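# Place the matching pentomino piece into the board's hole

## Task

Pick up the loose pentomino that matches the empty gap in the puzzle on the wooden board and set it flat into that gap. Every other piece in the field containing the gap must stay flat inside that field, and the board must remain right side up. Then release the piece and finish with neither gripper touching the board, any of its pieces or any other loose object.

## Robot and tools

Robot: two 6-joint arms, left_arm and right_arm, each with a parallel two-finger gripper. Scene frame: origin at the table centre, table top at z = +0.020 m, +z up. The arms face each other across the table, with left_arm's base on the +y side; the names say nothing about image left or right. Base poses: left_arm (-0.064, +0.570, +0.100) m, quat_wxyz (+0.698, 0, 0, -0.716); right_arm (+0.035, -0.424, +0.077) m, quat_wxyz (+0.803, 0, 0, +0.596).

Joint order, used in every row and every per-joint list: waist (joint_0), shoulder (joint_1), elbow (joint_2), wrist pitch (joint_3), wrist yaw (joint_4), wrist roll (joint_5). Stated ranges in rad: waist -3.054..3.054, shoulder 0.000..3.142, elbow 0.000..2.356, wrist pitch -1.571..1.571, wrist yaw -1.571..1.571, wrist roll -3.142..3.142. The real ends may differ by up to 0.010 rad. Load limits in N m: 17, 21.1, 21, 5.55, 5.53, 5.19, in that order. A held object's weight adds to the load.

The row format is shared by execute_actions and move. It is one flat list of 14 numbers, each in [-1, 1], covering both arms even when only one moves. The first 7 are left_arm's six joint values and then its gripper opening; the next 7 are the same for right_arm. The joint values are scaled offsets, not absolute angles. A value of 1.0 equals 0.9615 rad for waist, shoulder and elbow, 1.713 rad for wrist pitch, 1.767 rad for wrist yaw and 1.728 rad for wrist roll. The opening is absolute: +1 is fully open (pad gap 0.088 m), and empty fingers close at about -0.80; values down to -1 close them no further. Closing from fully open takes at least about 0.5 s.

execute_actions(actions): a list of actions. Each action is a table of 0 to 15 rows, and each row is applied for one control step of 1/30 s. If an action has fewer than 15 rows, its last row is held until 15 steps have run, so one action lasts 0.5 s. The joint offsets in every row of an action are measured from the angles at the start of that action, not from the previous row. For the first action in a call, they are measured from the last angles reported in the scene. An action that would push a joint more than 0.010 rad outward past its range is refused for both arms. If any action is malformed, or the first one fails that check, the whole call is rejected and nothing moves. Sending an empty list just returns the current state and images. The line "joint sent to its limit" means a joint was driven to its end stop.

move(target, speed, blocking): target is one 14-number row. Its offsets are measured from the "Joint positions" in the last result that showed them. All joints follow synchronised paths, so the gripper travels along a curve. The paths last 0.5 to 10 s and do not avoid obstacles or the other arm. speed is in rad/s, from 0.01 to 2 (default 0.5), and applies to the joint with the longest way to go. Faster moves hit harder, and a target set further past a contact presses harder. The gripper values are sent at the start of the move. With blocking=false the result comes back after 0.5 s while the arm keeps moving. No new actions or moves are accepted until a result shows that move has ended; use wait(0) or stop. The added "move:" line reports the ending (done, off_target, moving, held, fault), limits=held or limits=none, and the joint on each arm that is furthest from its target.

wait(seconds): 0 to 10 s; each arm holds its last command, and the wait returns early if a running move ends. stop(): brakes a running move; the arm needs some room to stop, and the fingers keep going. zoom_image(camera, region): camera is one of cam_high, cam_low, cam_left_wrist, cam_right_wrist; region is [x0, y0, x1, y1] in pixels of that camera's 504x504 image, from the top-left corner, at most 504 by 504. read_manual(section): only "licences". finished_scene(scene): pass the number of the current scene; it ends that scene for good, so call it only once the piece is seated and released.

Limits on motion: on each step the joint target is kept within a lead of the measured angle of 0.211 rad (waist, shoulder, elbow), 0.213 (wrist pitch), 0.267 (wrist yaw) and 0.228 (wrist roll). The targets are also scaled back if they would move the gripper more than 70 mm. Large moves therefore need several actions, and an unfinished move must be commanded again. Friction can stop joints short of their targets, especially at long reach, so check Joint positions after each move. "Joint targets" shows what the joints are currently being driven toward.

Results: the state line gives, for each arm, end_effector_position (m) and end_effector_quat_wxyz, plus linear and angular velocities, all in the scene frame. The printed position can be somewhat off, more so at long reach. This position is the point between the finger pads, 3 to 4 cm behind the fingertips. The fingers point along the gripper's +x axis and close along its y axis. Joint positions and velocities list six joints per arm, then the pad gap in m. grip_measured is the opening on the command scale. It may be off by about 1 mm, and it reads narrower when squeezing, by up to 0.061. To hold firmly, command about 0.07 below grip_measured. Parts under about 3 mm thick get proportionally less grip force. grip_effort_n is the motor's effort in N; negative means closing. It tops out at about 83 N and is "n/a" at the start. "joint command not followed" means a clearance check altered that arm's joint targets.

Cameras: cam_high, cam_low, cam_left_wrist and cam_right_wrist, each 504x504. Calibration (K, distortion, T_world_to_cam) is given for each, and the wrist cameras follow their arm's joints.

Avoid: arms colliding or pressing on each other, which ends the scene. Avoid knocking anything off the table, flipping the board or lifting its other pieces. Avoid dropping, slamming or pushing hard, and torque faults, which freeze an arm for 10 s. Long heavy holds heat the motors: MOTOR HOT appears from 50 °C, and an OVER-TEMPERATURE FAULT stops the arm. Brief external tugs on held parts or pushes on loose objects can happen, so grip firmly and recheck before releasing.

Each tool is called by a JSON object that holds its "fn" and its "kwargs".

## Session

{"fn": "execute_actions", "kwargs": {"actions": []}}

Scene clock: 0.00 s.
left_arm: end_effector_position=(-0.0714, +0.2543, +0.4190) grip_measured=+0.990 grip_effort_n=n/a end_effector_quat_wxyz=(+0.699, -0.017, -0.012, -0.715) end_effector_velocity=(-0.001, +0.002, -0.001) end_effector_angular_velocity=(+0.002, -0.007, +0.000) | right_arm: end_effector_position=(+0.0465, -0.2154, +0.3667) grip_measured=+1.000 grip_effort_n=n/a end_effector_quat_wxyz=(+0.511, +0.605, +0.600, +0.111) end_effector_velocity=(-0.002, -0.001, -0.003) end_effector_angular_velocity=(-0.013, +0.003, +0.019)
Joint names: [waist, shoulder, elbow, wrist pitch, wrist yaw, wrist roll]
Joint positions: left_arm=[-0.003  0.848  0.641  0.249 -0.006 -0.006  0.087] | right_arm=[ 0.609  0.677  0.982 -0.893  0.526  2.436  0.088]
Joint velocities: left_arm=[-0.007 -0.007 -0.002 -0.007 -0.007  0.007 -0.   ] | right_arm=[-0.002 -0.002 -0.002 -0.007 -0.022 -0.007  0.   ]
Motor temperatures (°C, as the motors report them): left_arm=[16 15 17 17 17 16] | right_arm=[15 19 18 17 17 17]
Heat: left arm: hottest elbow 17 °C (+0.0 °C/min); right arm: hottest shoulder 19 °C (+0.0 °C/min).
Joint targets: left_arm=[-0.003 0.848 0.641 0.249 -0.006 -0.006] | right_arm=[0.609 0.677 0.982 -0.893 0.526 2.436]
camera_calibration (this result's frames):
cam_right_wrist: T_world_to_cam=[[-0.645146, -0.189954, -0.740071, 0.263722], [-0.763541, 0.195953, 0.615311, -0.119002], [0.0281384, 0.962039, -0.271456, 0.386849], [0, 0, 0, 1]] pos_world=[0.0683908, -0.29875, 0.373408]

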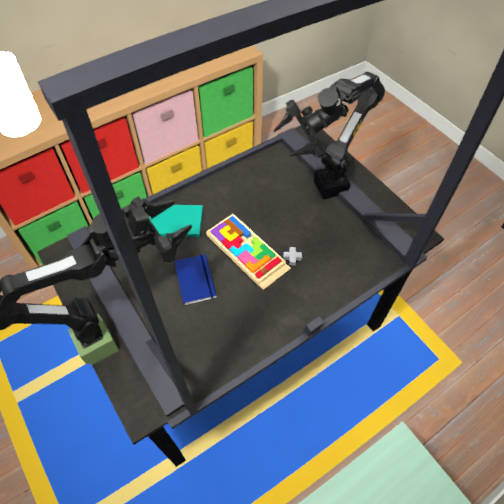

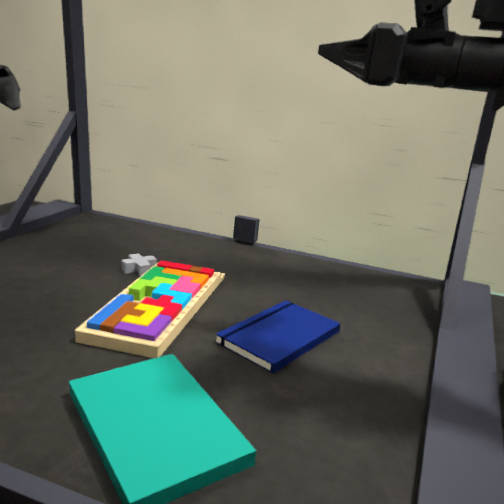

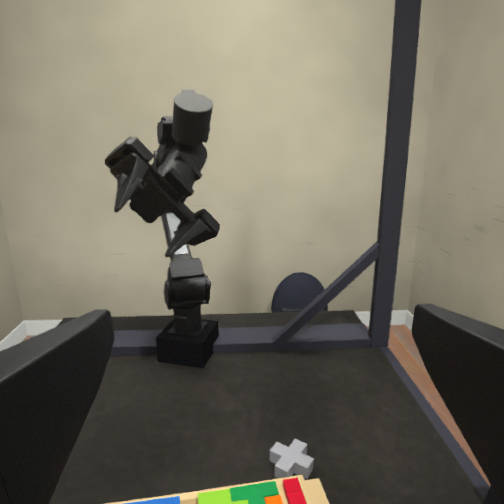

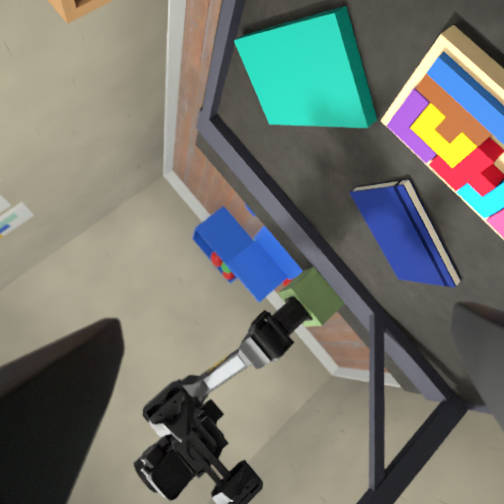

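{"fn": "move", "kwargs": {"target": [0,0,0,0,0,0,1,-0.06,0.6,0.6,-0.265,-0.298,-0.65,1], "speed": 1.2}}

{"fn": "move", "kwargs": {"target": [0,0,0,0,0,0,1,0,0.83,0.28,0,0,-0.65,1], "speed": 1.2}}

Scene clock: 2.73 s.
left_arm: end_effector_position=(-0.0714, +0.2543, +0.4190) grip_measured=+0.990 grip_effort_n=5.3 end_effector_quat_wxyz=(+0.699, -0.017, -0.012, -0.715) end_effector_velocity=(+0.003, +0.000, -0.005) end_effector_angular_velocity=(+0.022, +0.008, +0.019) | right_arm: end_effector_position=(-0.0320, -0.1710, +0.3730) grip_measured=+1.000 grip_effort_n=-0.7 end_effector_quat_wxyz=(+0.660, +0.012, +0.659, +0.359) end_effector_velocity=(+0.000, +0.002, +0.001) end_effector_angular_velocity=(+0.008, -0.003, +0.015)
Joint names: [waist, shoulder, elbow, wrist pitch, wrist yaw, wrist roll]
Joint positions: left_arm=[-0.003  0.848  0.641  0.249 -0.006 -0.006  0.087] | right_arm=[ 0.555  1.244  1.549 -1.344  0.003  1.316  0.088]
Joint velocities: left_arm=[-0.002 -0.002 -0.002 -0.022 -0.022 -0.007 -0.   ] | right_arm=[-0.007  0.002  0.002  0.007 -0.007 -0.022  0.   ]
Motor temperatures (°C, as the motors report them): left_arm=[16 15 17 17 17 16] | right_arm=[15 19 18 17 17 17]
Heat: left arm: hottest elbow 17 °C (+0.0 °C/min); right arm: hottest shoulder 19 °C (+0.0 °C/min).
Joint targets: left_arm=[-0.003 0.848 0.641 0.249 -0.006 -0.006] | right_arm=[0.552 1.254 1.558 -1.347 -0.001 1.313]
move: done; limits=none; left_arm: farthest joint: the waist, 0.000 radians from its target (0.000 radians at the start); right_arm: farthest joint: the shoulder, 0.010 radians from its target (0.577 radians at the start)
camera_calibration (this result's frames):
cam_right_wrist: T_world_to_cam=[[0.404838, -0.750076, -0.522964, 0.0830352], [-0.80875, -0.560583, 0.17796, -0.159237], [-0.426649, 0.350902, -0.83357, 0.438639], [0, 0, 0, 1]] pos_world=[0.0247462, -0.180902, 0.437398]

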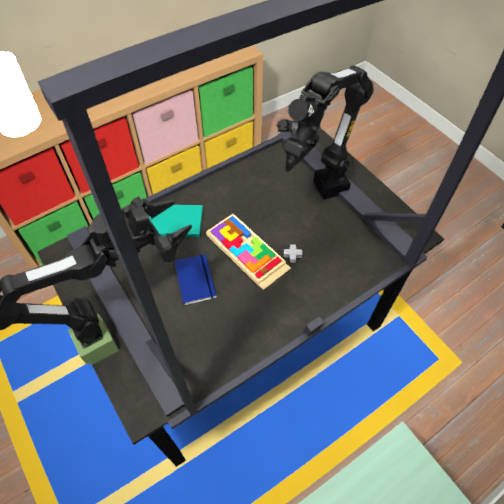

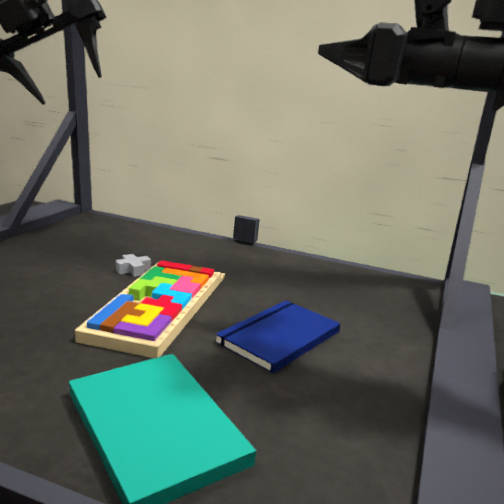

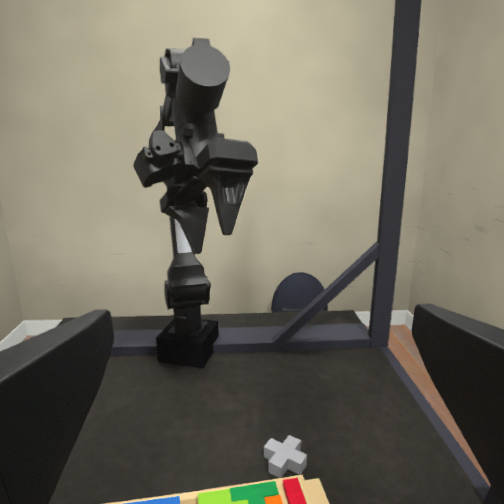

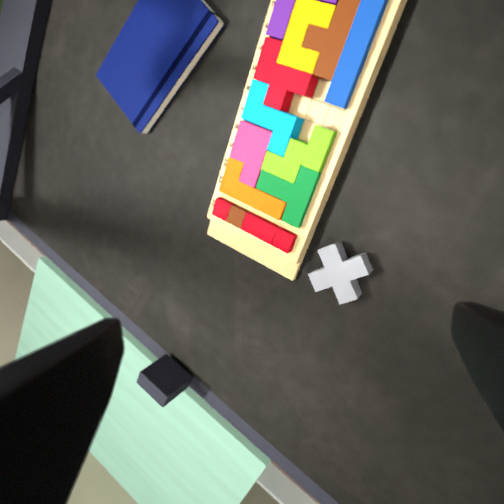

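Scene clock: 4.37 s.
left_arm: end_effector_position=(-0.0714, +0.2543, +0.4190) grip_measured=+0.990 grip_effort_n=4.9 end_effector_quat_wxyz=(+0.699, -0.017, -0.012, -0.715) end_effector_velocity=(+0.000, +0.001, +0.001) end_effector_angular_velocity=(-0.007, +0.008, +0.005) | right_arm: end_effector_position=(-0.0653, -0.0462, +0.2055) grip_measured=+1.000 grip_effort_n=-1.6 end_effector_quat_wxyz=(+0.487, -0.513, +0.481, +0.519) end_effector_velocity=(+0.002, +0.001, -0.001) end_effector_angular_velocity=(+0.004, -0.007, +0.005)
Joint names: [waist, shoulder, elbow, wrist pitch, wrist yaw, wrist roll]
Joint positions: left_arm=[-0.003  0.848  0.641  0.249 -0.006 -0.006  0.087] | right_arm=[ 0.555  2.026  1.811 -1.344  0.003  0.196  0.088]
Joint velocities: left_arm=[-0.002 -0.002 -0.002  0.007 -0.007 -0.007 -0.   ] | right_arm=[-0.002 -0.002 -0.007  0.007  0.007 -0.007  0.   ]
Motor temperatures (°C, as the motors report them): left_arm=[16 15 18 17 17 16] | right_arm=[15 20 19 18 17 17]
Heat: left arm: hottest elbow 18 °C (+0.0 °C/min); right arm: hottest shoulder 20 °C (+0.0 °C/min).
Joint targets: left_arm=[-0.003 0.848 0.641 0.249 -0.006 -0.006] | right_arm=[0.555 2.042 1.818 -1.344 0.003 0.193]
move: off_target (right_arm); limits=none; left_arm: farthest joint: the waist, 0.000 radians from its target (0.000 radians at the start); right_arm: farthest joint: the shoulder, 0.016 radians from its target (0.798 radians at the start)
camera_calibration (this result's frames):
cam_right_wrist: T_world_to_cam=[[0.999461, 0.00934842, -0.0314851, 0.0753893], [0.0187726, -0.949211, 0.31408, -0.07827], [-0.0269499, -0.314501, -0.948874, 0.26007], [0, 0, 0, 1]] pos_world=[-0.0668704, 0.00679295, 0.273731]

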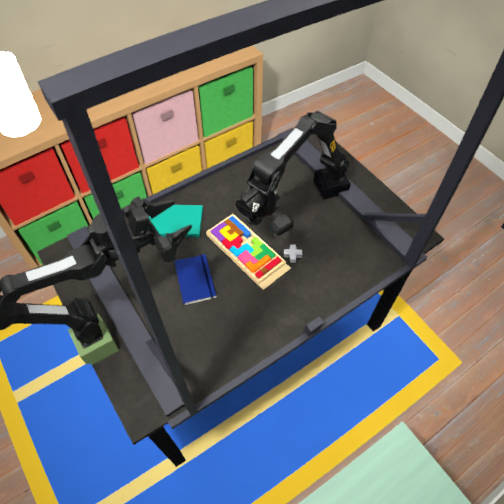

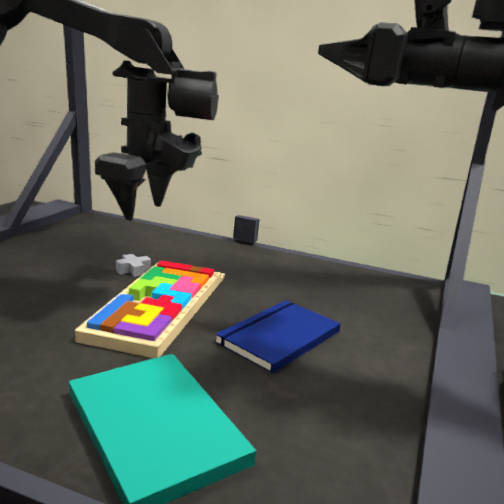

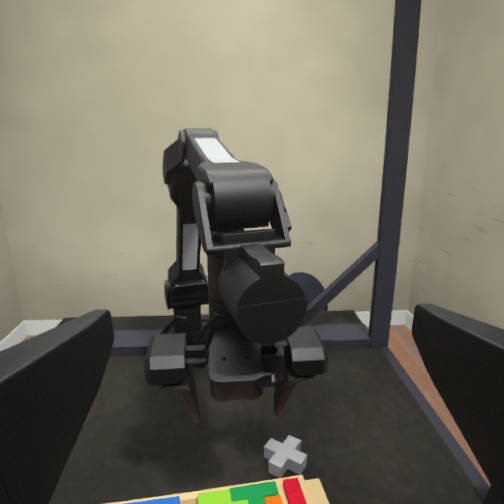

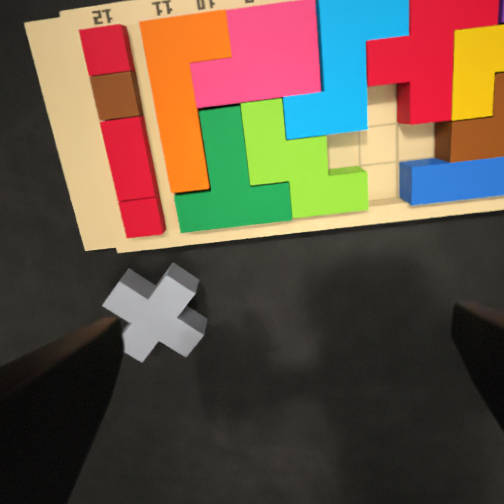

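{"fn": "move", "kwargs": {"target": [0,0,0,0,0,0,1,0.24,-0.047,-0.511,0.255,0,0.524,0.68], "speed": 0.8}}

Scene clock: 8.07 s.
left_arm: end_effector_position=(-0.0714, +0.2543, +0.4190) grip_measured=+0.990 grip_effort_n=4.9 end_effector_quat_wxyz=(+0.699, -0.017, -0.012, -0.715) end_effector_velocity=(+0.000, +0.000, -0.005) end_effector_angular_velocity=(+0.022, +0.007, +0.005) | right_arm: end_effector_position=(-0.1329, -0.1078, +0.0988) grip_measured=+0.682 grip_effort_n=-13.3 end_effector_quat_wxyz=(+0.628, -0.328, +0.626, +0.326) end_effector_velocity=(+0.002, -0.005, +0.000) end_effector_angular_velocity=(-0.030, +0.009, -0.000)
Joint names: [waist, shoulder, elbow, wrist pitch, wrist yaw, wrist roll]
Joint positions: left_arm=[-0.003  0.848  0.641  0.249 -0.006 -0.006  0.087] | right_arm=[ 0.784  1.995  1.33  -0.909  0.003  1.098  0.072]
Joint velocities: left_arm=[-0.002 -0.002 -0.002 -0.022 -0.007 -0.007 -0.   ] | right_arm=[-0.007 -0.002 -0.002 -0.022 -0.022 -0.007 -0.   ]
Motor temperatures (°C, as the motors report them): left_arm=[16 15 19 18 17 16] | right_arm=[15 21 19 17 17 17]
Heat: left arm: hottest elbow 19 °C (+14.9 °C/min); right arm: hottest shoulder 21 °C (+14.9 °C/min).
Joint targets: left_arm=[-0.003 0.848 0.641 0.249 -0.006 -0.006] | right_arm=[0.786 1.980 1.319 -0.907 0.003 1.102]
move: off_target (right_arm); limits=none; left_arm: farthest joint: the waist, 0.000 radians from its target (0.000 radians at the start); right_arm: farthest joint: the shoulder, 0.014 radians from its target (0.045 radians at the start)
camera_calibration (this result's frames):
cam_right_wrist: T_world_to_cam=[[0.78708, -0.616241, -0.0274264, 0.0441351], [-0.576242, -0.750403, 0.32379, -0.160552], [-0.220114, -0.239044, -0.945731, 0.119828], [0, 0, 0, 1]] pos_world=[-0.100879, -0.0646362, 0.166521]

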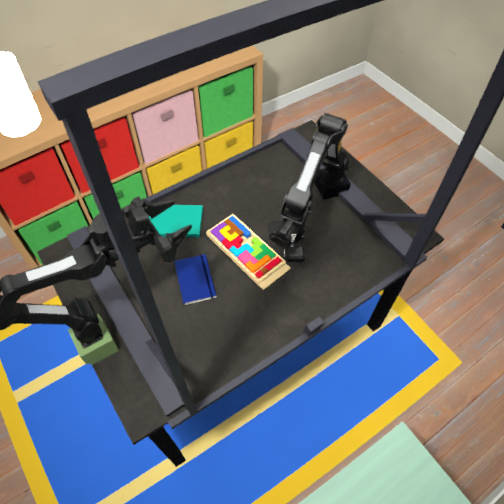

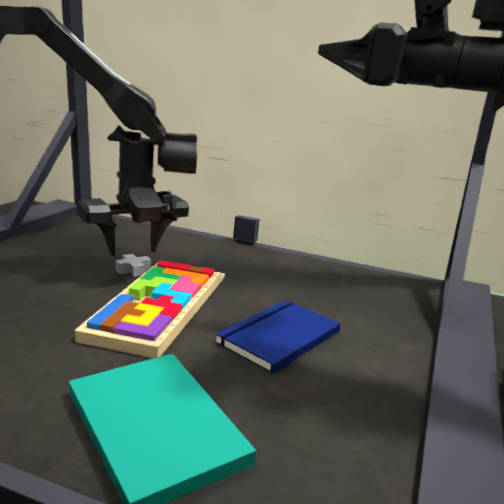

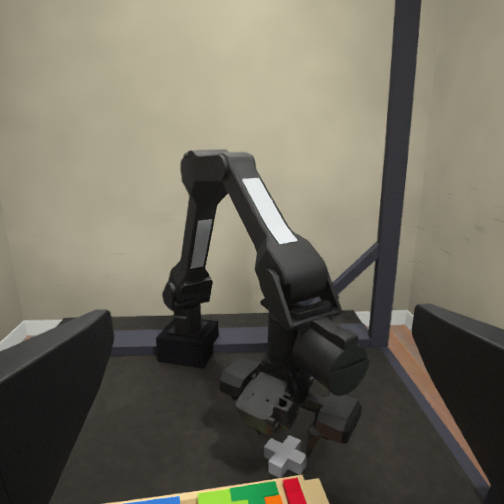

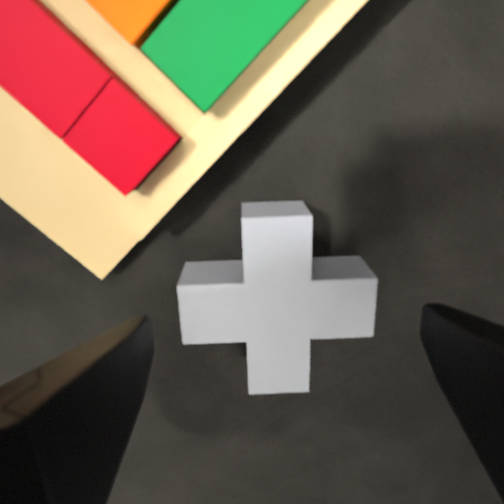

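{"fn": "move", "kwargs": {"target": [0,0,0,0,0,0,1,0.01,0.06,-0.059,0.055,0,0.004,0.68], "speed": 0.12}}

{"fn": "move", "kwargs": {"target": [0,0,0,0,0,0,1,0,0,0,0,0,0,0.29]}}

{"fn": "zoom_image", "kwargs": {"camera": "cam_low", "region": [90, 220, 190, 290]}}

Scene clock: 11.40 s.
left_arm: end_effector_position=(-0.0714, +0.2543, +0.4190) grip_measured=+0.990 grip_effort_n=4.9 end_effector_quat_wxyz=(+0.699, -0.017, -0.012, -0.715) end_effector_velocity=(-0.002, +0.001, +0.001) end_effector_angular_velocity=(-0.007, +0.007, -0.010) | right_arm: end_effector_position=(-0.1353, -0.1081, +0.0747) grip_measured=+0.682 grip_effort_n=-13.3 end_effector_quat_wxyz=(+0.627, -0.327, +0.626, +0.329) end_effector_velocity=(+0.001, -0.002, +0.000) end_effector_angular_velocity=(-0.010, +0.003, +0.005)
Joint names: [waist, shoulder, elbow, wrist pitch, wrist yaw, wrist roll]
Joint positions: left_arm=[-0.003  0.848  0.641  0.249 -0.006 -0.006  0.087] | right_arm=[ 0.79   2.035  1.283 -0.817  0.003  1.102  0.072]
Joint velocities: left_arm=[-0.002 -0.002 -0.002  0.007  0.007 -0.007 -0.   ] | right_arm=[-0.002 -0.002 -0.002 -0.007 -0.007 -0.007 -0.   ]
Motor temperatures (°C, as the motors report them): left_arm=[16 15 19 19 17 16] | right_arm=[15 22 19 17 17 17]
Heat: left arm: hottest elbow 19 °C (+10.5 °C/min); right arm: hottest shoulder 22 °C (+15.8 °C/min).
Joint targets: left_arm=[-0.003 0.848 0.641 0.249 -0.006 -0.006] | right_arm=[0.794 2.052 1.273 -0.815 0.003 1.105]
move: off_target (right_arm); limits=none; left_arm: farthest joint: the waist, 0.000 radians from its target (0.000 radians at the start); right_arm: farthest joint: the shoulder, 0.018 radians from its target (0.058 radians at the start)
camera_calibration (this result's frames):
cam_right_wrist: T_world_to_cam=[[0.788647, -0.613996, -0.0323191, 0.0460618], [-0.573418, -0.75346, 0.321698, -0.15417], [-0.221873, -0.235174, -0.946291, 0.0965855], [0, 0, 0, 1]] pos_world=[-0.103301, -0.0651647, 0.142483]

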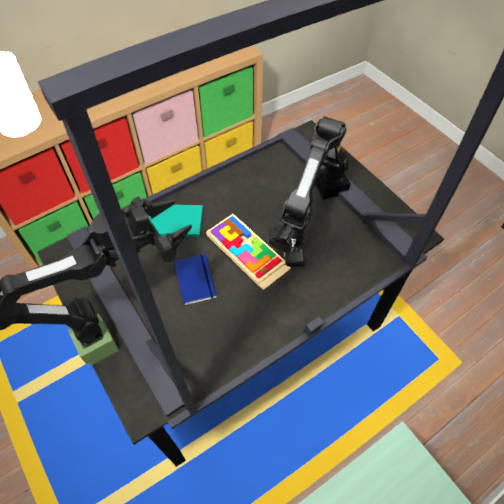

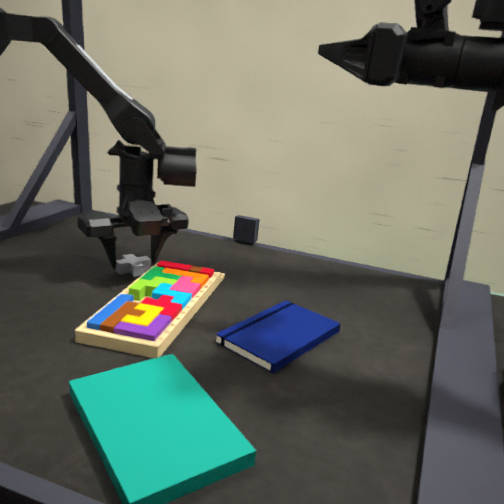

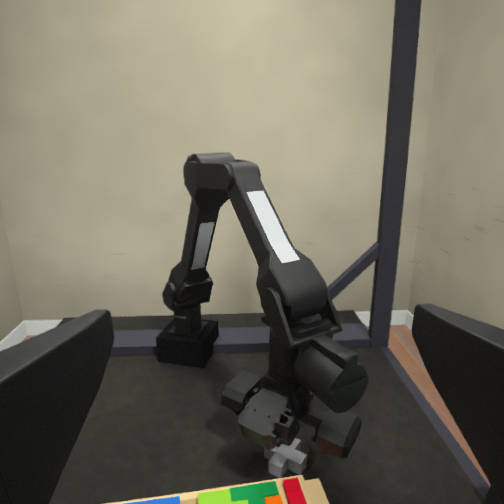

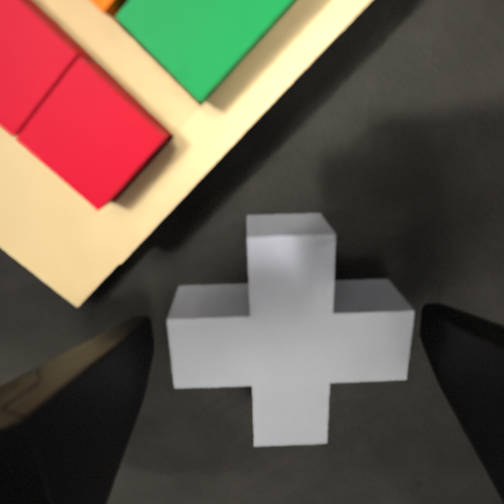

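Scene clock: 11.90 s.
left_arm: end_effector_position=(-0.0714, +0.2543, +0.4190) grip_measured=+0.990 grip_effort_n=4.9 end_effector_quat_wxyz=(+0.699, -0.017, -0.012, -0.715) end_effector_velocity=(+0.000, +0.000, -0.002) end_effector_angular_velocity=(+0.007, -0.007, +0.005) | right_arm: end_effector_position=(-0.1353, -0.1081, +0.0747) grip_measured=+0.367 grip_effort_n=-83.5 end_effector_quat_wxyz=(+0.627, -0.327, +0.626, +0.329) end_effector_velocity=(+0.003, -0.002, +0.001) end_effector_angular_velocity=(-0.010, +0.003, +0.000)
Joint names: [waist, shoulder, elbow, wrist pitch, wrist yaw, wrist roll]
Joint positions: left_arm=[-0.003  0.848  0.641  0.249 -0.006 -0.006  0.087] | right_arm=[ 0.79   2.035  1.283 -0.817  0.003  1.102  0.057]
Joint velocities: left_arm=[-0.002 -0.002 -0.002 -0.007 -0.007  0.007 -0.   ] | right_arm=[-0.007 -0.007 -0.007 -0.007 -0.007 -0.007 -0.   ]
Motor temperatures (°C, as the motors report them): left_arm=[16 15 19 19 17 16] | right_arm=[15 22 19 17 17 17]
Heat: left arm: hottest elbow 19 °C (+10.1 °C/min); right arm: hottest shoulder 22 °C (+15.1 °C/min).
Joint targets: left_arm=[-0.003 0.848 0.641 0.249 -0.006 -0.006] | right_arm=[0.790 2.035 1.283 -0.817 0.003 1.102]
move: done; limits=none; left_arm: farthest joint: the waist, 0.000 radians from its target (0.000 radians at the start); right_arm: farthest joint: the waist, 0.000 radians from its target (0.000 radians at the start)
camera_calibration (this result's frames):
cam_right_wrist: T_world_to_cam=[[0.788647, -0.613996, -0.0323191, 0.0460618], [-0.573418, -0.75346, 0.321698, -0.15417], [-0.221873, -0.235174, -0.946291, 0.0965855], [0, 0, 0, 1]] pos_world=[-0.103301, -0.0651647, 0.142483]

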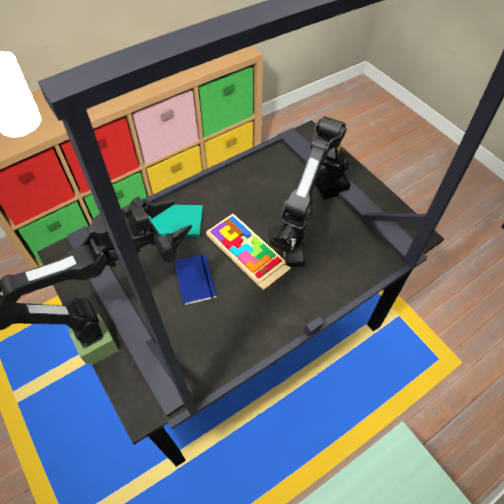

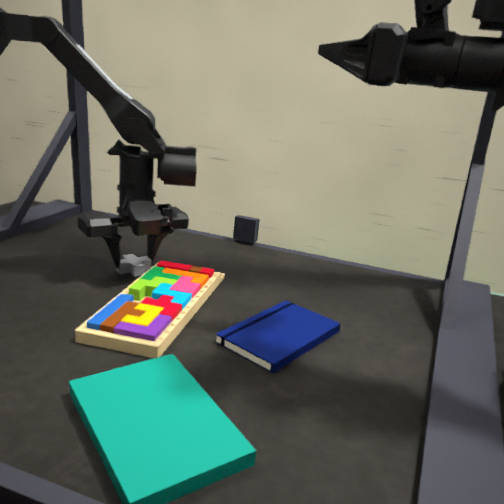

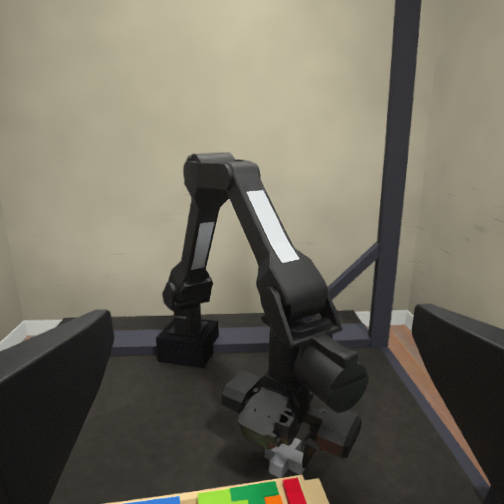

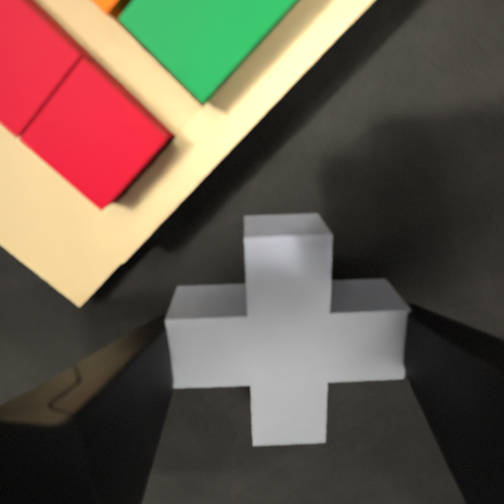

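Region (90, 220, 190, 290) of cam_low's 504x504 image, scaled by 5.040, with more detail than that image has; it fills the top 353 rows of this view, and the rest is white.

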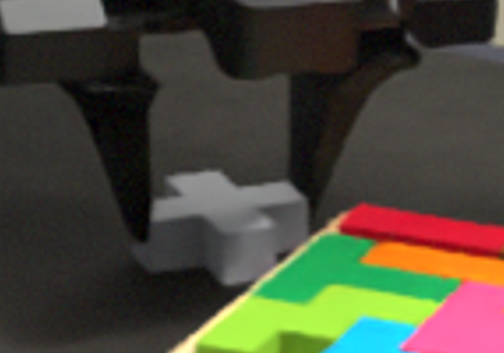

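{"fn": "move", "kwargs": {"target": [0,0,0,0,0,0,1,0,-0.101,0.13,-0.118,0,0,0.29], "speed": 0.25}}

{"fn": "move", "kwargs": {"target": [0,0,0,0,0,0,1,-0.413,0.255,0.318,-0.037,0,-0.653,0.29], "speed": 0.7}}

Scene clock: 14.50 s.
left_arm: end_effector_position=(-0.0714, +0.2543, +0.4190) grip_measured=+0.990 grip_effort_n=4.9 end_effector_quat_wxyz=(+0.699, -0.017, -0.012, -0.715) end_effector_velocity=(+0.000, +0.000, -0.001) end_effector_angular_velocity=(-0.002, +0.008, +0.005) | right_arm: end_effector_position=(-0.1354, -0.1080, +0.1302) grip_measured=+0.367 grip_effort_n=-83.5 end_effector_quat_wxyz=(+0.627, -0.327, +0.626, +0.329) end_effector_velocity=(+0.001, +0.002, +0.000) end_effector_angular_velocity=(+0.003, +0.010, +0.000)
Joint names: [waist, shoulder, elbow, wrist pitch, wrist yaw, wrist roll]
Joint positions: left_arm=[-0.003  0.848  0.641  0.249 -0.006 -0.006  0.087] | right_arm=[ 0.79   1.951  1.4   -1.017  0.003  1.102  0.057]
Joint velocities: left_arm=[-0.002 -0.002 -0.007  0.007 -0.007 -0.007 -0.   ] | right_arm=[-0.007 -0.002 -0.002  0.007 -0.007 -0.007 -0.   ]
Motor temperatures (°C, as the motors report them): left_arm=[16 15 20 19 17 16] | right_arm=[15 22 19 17 17 17]
Heat: left arm: hottest elbow 20 °C (+12.4 °C/min); right arm: hottest shoulder 22 °C (+12.4 °C/min).
Joint targets: left_arm=[-0.003 0.848 0.641 0.249 -0.006 -0.006] | right_arm=[0.790 1.938 1.408 -1.019 0.003 1.102]
move: off_target (right_arm); limits=none; left_arm: farthest joint: the waist, 0.000 radians from its target (0.000 radians at the start); right_arm: farthest joint: the shoulder, 0.013 radians from its target (0.097 radians at the start)
camera_calibration (this result's frames):
cam_right_wrist: T_world_to_cam=[[0.788635, -0.613974, -0.0330174, 0.0480362], [-0.573302, -0.753676, 0.3214, -0.171963], [-0.222216, -0.234539, -0.946368, 0.14917], [0, 0, 0, 1]] pos_world=[-0.103322, -0.0651254, 0.198025]

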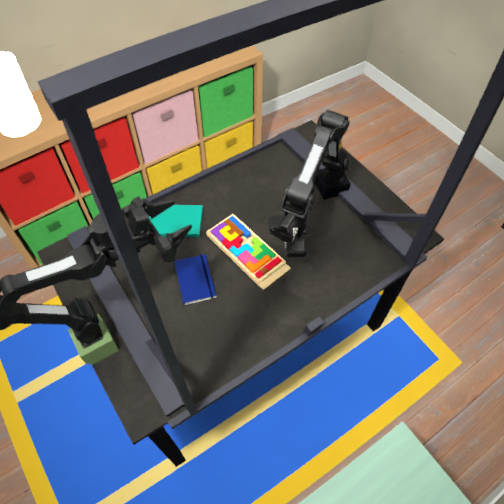

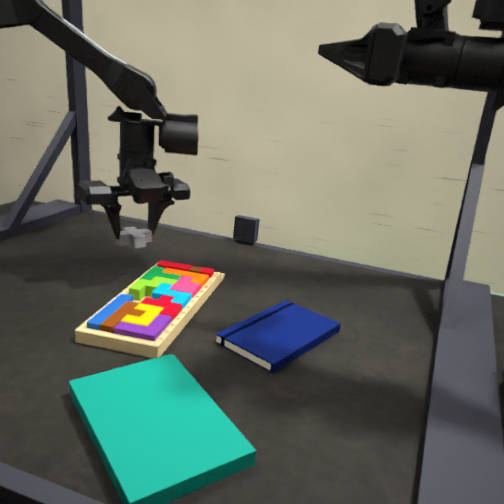

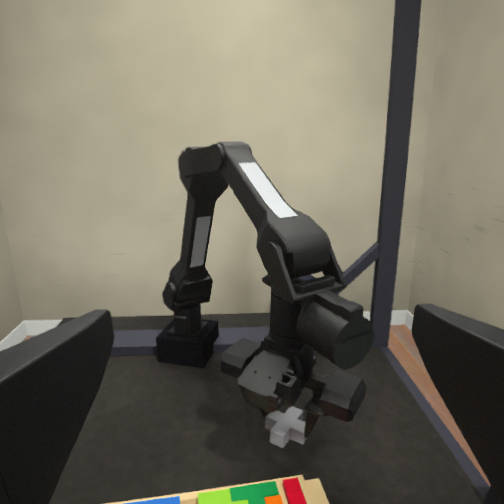

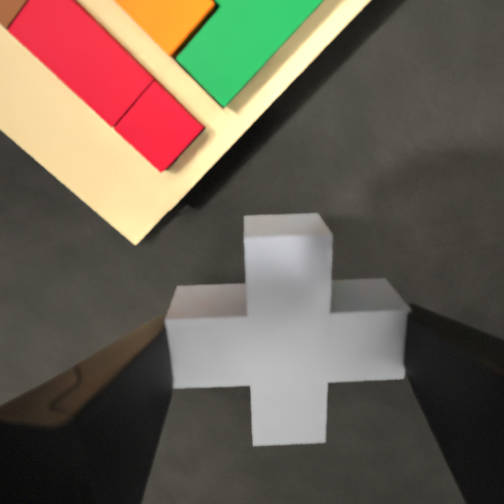

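Scene clock: 16.70 s.
left_arm: end_effector_position=(-0.0714, +0.2543, +0.4190) grip_measured=+0.990 grip_effort_n=4.9 end_effector_quat_wxyz=(+0.699, -0.017, -0.012, -0.715) end_effector_velocity=(-0.001, +0.000, -0.005) end_effector_angular_velocity=(+0.022, +0.022, -0.001) | right_arm: end_effector_position=(-0.0057, -0.0078, +0.1194) grip_measured=+0.367 grip_effort_n=-83.5 end_effector_quat_wxyz=(+0.472, -0.527, +0.465, +0.532) end_effector_velocity=(-0.002, -0.007, -0.001) end_effector_angular_velocity=(-0.029, +0.019, -0.009)
Joint names: [waist, shoulder, elbow, wrist pitch, wrist yaw, wrist roll]
Joint positions: left_arm=[-0.003  0.848  0.641  0.249 -0.006 -0.006  0.087] | right_arm=[ 0.393  2.176  1.696 -1.078  0.003 -0.023  0.057]
Joint velocities: left_arm=[-0.007 -0.002 -0.002 -0.022 -0.007 -0.022 -0.   ] | right_arm=[-0.002 -0.002 -0.007 -0.022 -0.022  0.007 -0.   ]
Motor temperatures (°C, as the motors report them): left_arm=[16 15 20 19 17 16] | right_arm=[15 23 19 17 17 17]
Heat: left arm: hottest elbow 20 °C (+10.8 °C/min); right arm: hottest shoulder 23 °C (+14.4 °C/min).
Joint targets: left_arm=[-0.003 0.848 0.641 0.249 -0.006 -0.006] | right_arm=[0.393 2.196 1.706 -1.080 0.003 -0.027]
move: off_target (right_arm); limits=none; left_arm: farthest joint: the waist, 0.000 radians from its target (0.000 radians at the start); right_arm: farthest joint: the shoulder, 0.020 radians from its target (0.245 radians at the start)
camera_calibration (this result's frames):
cam_right_wrist: T_world_to_cam=[[0.997362, 0.0665205, -0.029056, 0.0129134], [0.0722792, -0.947041, 0.312871, -0.0154247], [-0.00670491, -0.314146, -0.949351, 0.192236], [0, 0, 0, 1]] pos_world=[-0.0104755, 0.0449234, 0.187701]

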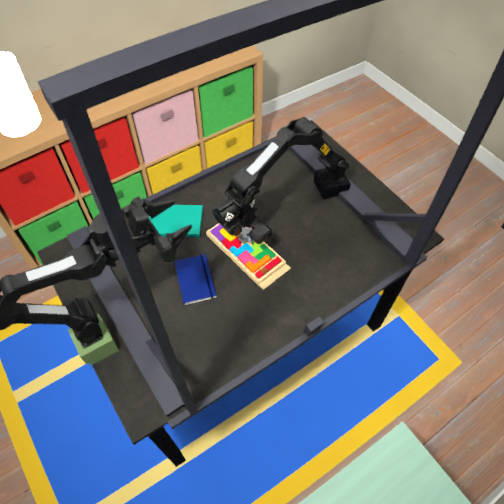

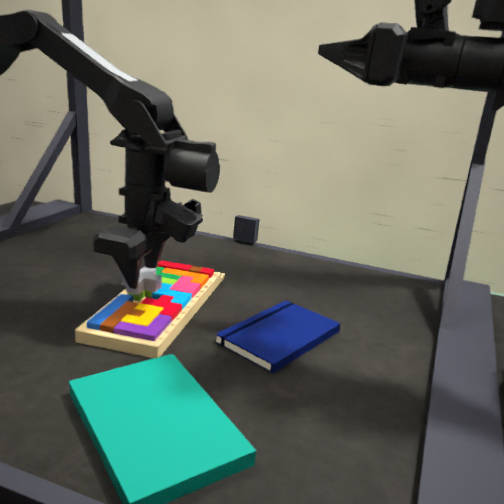

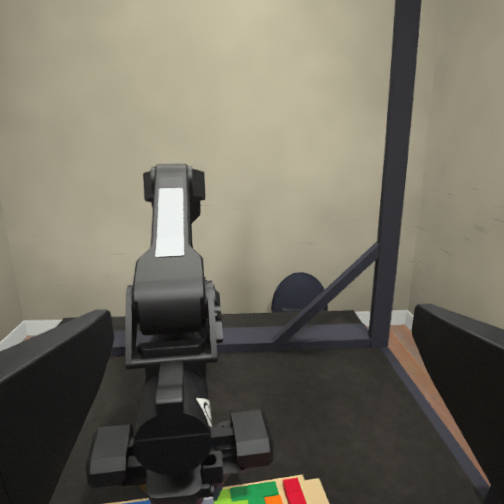

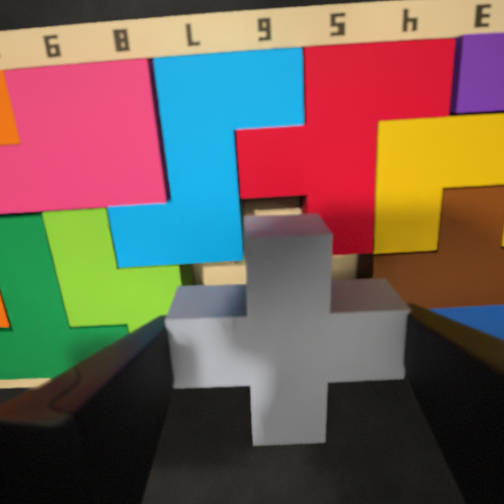

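{"fn": "move", "kwargs": {"target": [0,0,0,0,0,0,1,0.008,0.037,-0.037,0.024,0,-0.019,0.29], "speed": 0.06}}

{"fn": "zoom_image", "kwargs": {"camera": "cam_right_wrist", "region": [140, 170, 440, 320]}}

Scene clock: 19.37 s.
left_arm: end_effector_position=(-0.0714, +0.2543, +0.4190) grip_measured=+0.990 grip_effort_n=5.3 end_effector_quat_wxyz=(+0.699, -0.017, -0.012, -0.715) end_effector_velocity=(-0.001, -0.001, -0.003) end_effector_angular_velocity=(+0.012, +0.007, -0.000) | right_arm: end_effector_position=(-0.0076, -0.0076, +0.1066) grip_measured=+0.367 grip_effort_n=-83.5 end_effector_quat_wxyz=(+0.463, -0.535, +0.456, +0.539) end_effector_velocity=(-0.002, +0.001, +0.000) end_effector_angular_velocity=(+0.007, +0.008, +0.010)
Joint names: [waist, shoulder, elbow, wrist pitch, wrist yaw, wrist roll]
Joint positions: left_arm=[-0.003  0.848  0.641  0.249 -0.006 -0.006  0.087] | right_arm=[ 0.397  2.193  1.671 -1.039  0.003 -0.053  0.057]
Joint velocities: left_arm=[-0.007  0.002 -0.002 -0.007 -0.007 -0.007  0.   ] | right_arm=[ 0.002 -0.002 -0.002  0.007 -0.007 -0.007 -0.   ]
Motor temperatures (°C, as the motors report them): left_arm=[16 15 21 20 17 16] | right_arm=[15 23 20 17 17 17]
Heat: left arm: hottest elbow 21 °C (+12.4 °C/min); right arm: hottest shoulder 23 °C (+12.4 °C/min).
Joint targets: left_arm=[-0.003 0.848 0.641 0.249 -0.006 -0.006] | right_arm=[0.401 2.212 1.661 -1.037 0.003 -0.056]
move: off_target (right_arm); limits=none; left_arm: farthest joint: the waist, 0.000 radians from its target (0.000 radians at the start); right_arm: farthest joint: the shoulder, 0.019 radians from its target (0.036 radians at the start)
camera_calibration (this result's frames):
cam_right_wrist: T_world_to_cam=[[0.994547, 0.100269, -0.02868, 0.0146619], [0.104191, -0.943317, 0.315115, -0.011058], [0.00454186, -0.316384, -0.94862, 0.180143], [0, 0, 0, 1]] pos_world=[-0.0142479, 0.045093, 0.174792]

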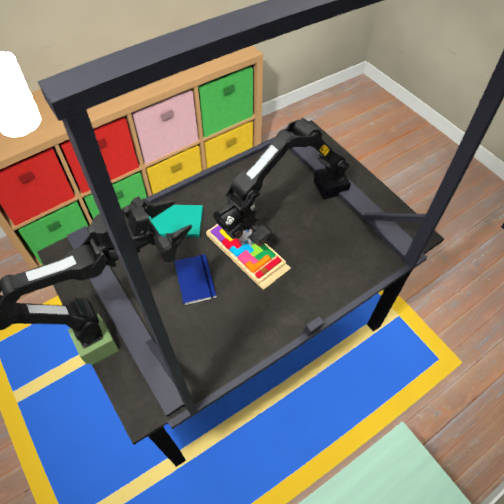

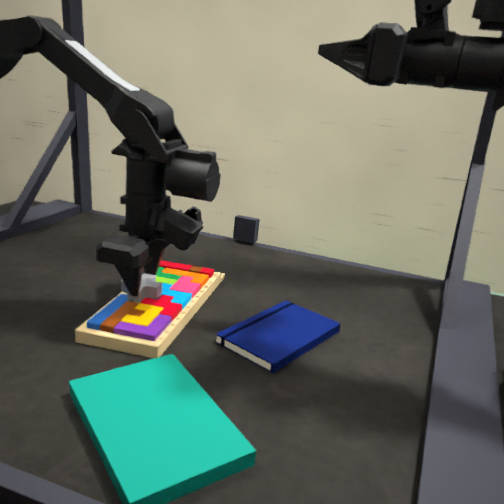

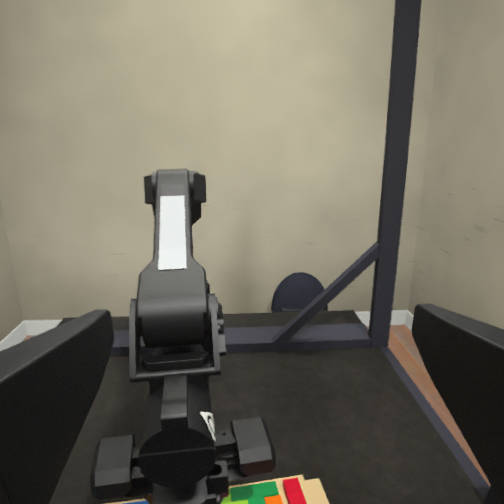

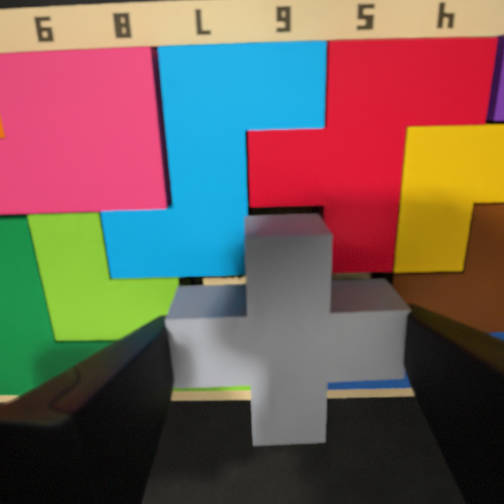

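Region (140, 170, 440, 320) of cam_right_wrist's 504x504 image, scaled by 1.680, with more detail than that image has.

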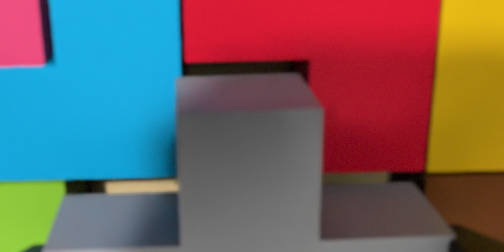

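{"fn": "move", "kwargs": {"target": [0,0,0,0,0,0,1,-0.0055,0.031,-0.008,0.0045,0,-0.001,0.29], "speed": 0.04}}

{"fn": "zoom_image", "kwargs": {"camera": "cam_right_wrist", "region": [140, 170, 440, 320]}}

Scene clock: 21.50 s.
left_arm: end_effector_position=(-0.0714, +0.2543, +0.4190) grip_measured=+0.990 grip_effort_n=4.9 end_effector_quat_wxyz=(+0.699, -0.017, -0.012, -0.715) end_effector_velocity=(-0.002, +0.000, -0.008) end_effector_angular_velocity=(+0.036, -0.009, -0.009) | right_arm: end_effector_position=(-0.0067, -0.0067, +0.1024) grip_measured=+0.367 grip_effort_n=-83.5 end_effector_quat_wxyz=(+0.463, -0.536, +0.458, +0.538) end_effector_velocity=(-0.002, -0.005, +0.002) end_effector_angular_velocity=(-0.019, +0.020, +0.005)
Joint names: [waist, shoulder, elbow, wrist pitch, wrist yaw, wrist roll]
Joint positions: left_arm=[-0.003  0.848  0.641  0.249 -0.006 -0.006  0.087] | right_arm=[ 0.395  2.203  1.671 -1.032  0.003 -0.053  0.057]
Joint velocities: left_arm=[-0.002 -0.002 -0.002 -0.037  0.007  0.007 -0.   ] | right_arm=[-0.002 -0.007 -0.002 -0.022 -0.022 -0.007 -0.   ]
Motor temperatures (°C, as the motors report them): left_arm=[16 15 21 20 17 16] | right_arm=[15 23 20 17 17 17]
Heat: left arm: hottest elbow 21 °C (+11.2 °C/min); right arm: hottest shoulder 23 °C (+11.2 °C/min).
Joint targets: left_arm=[-0.003 0.848 0.641 0.249 -0.006 -0.006] | right_arm=[0.392 2.223 1.663 -1.031 0.003 -0.055]
move: off_target (right_arm); limits=none; left_arm: farthest joint: the waist, 0.000 radians from its target (0.000 radians at the start); right_arm: farthest joint: the shoulder, 0.019 radians from its target (0.030 radians at the start)
camera_calibration (this result's frames):
cam_right_wrist: T_world_to_cam=[[0.994746, 0.0982736, -0.0286692, 0.0135698], [0.102281, -0.942432, 0.318372, -0.00933653], [0.00426876, -0.319632, -0.947532, 0.17625], [0, 0, 0, 1]] pos_world=[-0.0132959, 0.0462024, 0.170364]

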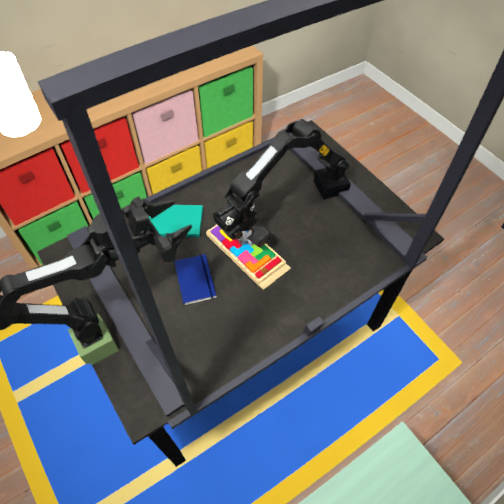

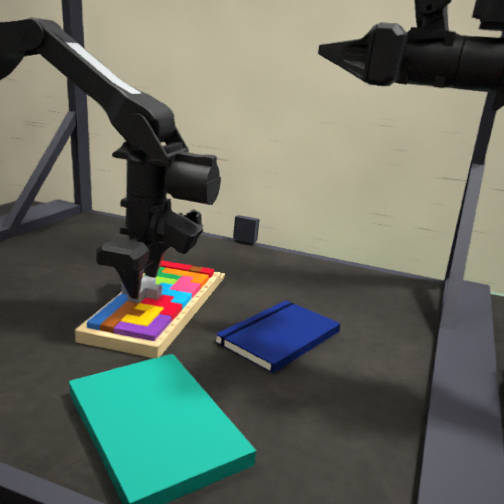

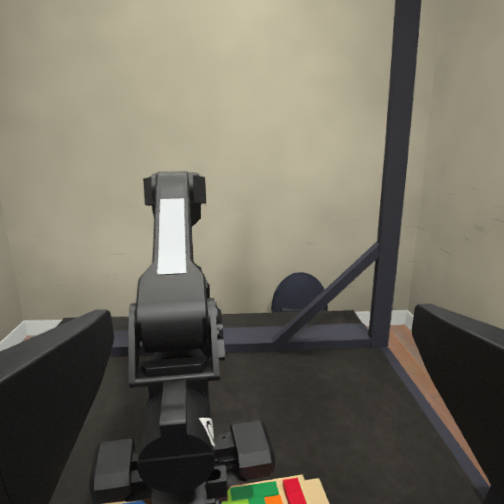

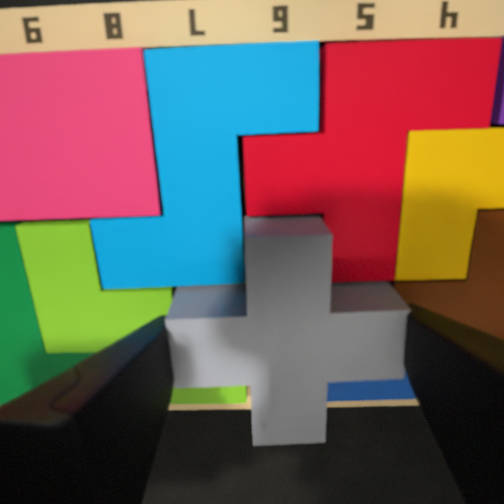

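Region (140, 170, 440, 320) of cam_right_wrist's 504x504 image, scaled by 1.680, with more detail than that image has.

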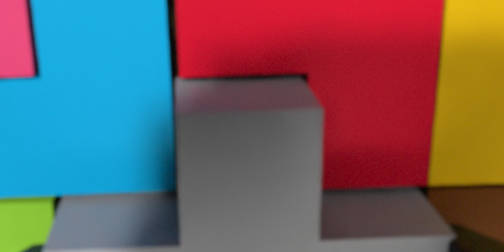

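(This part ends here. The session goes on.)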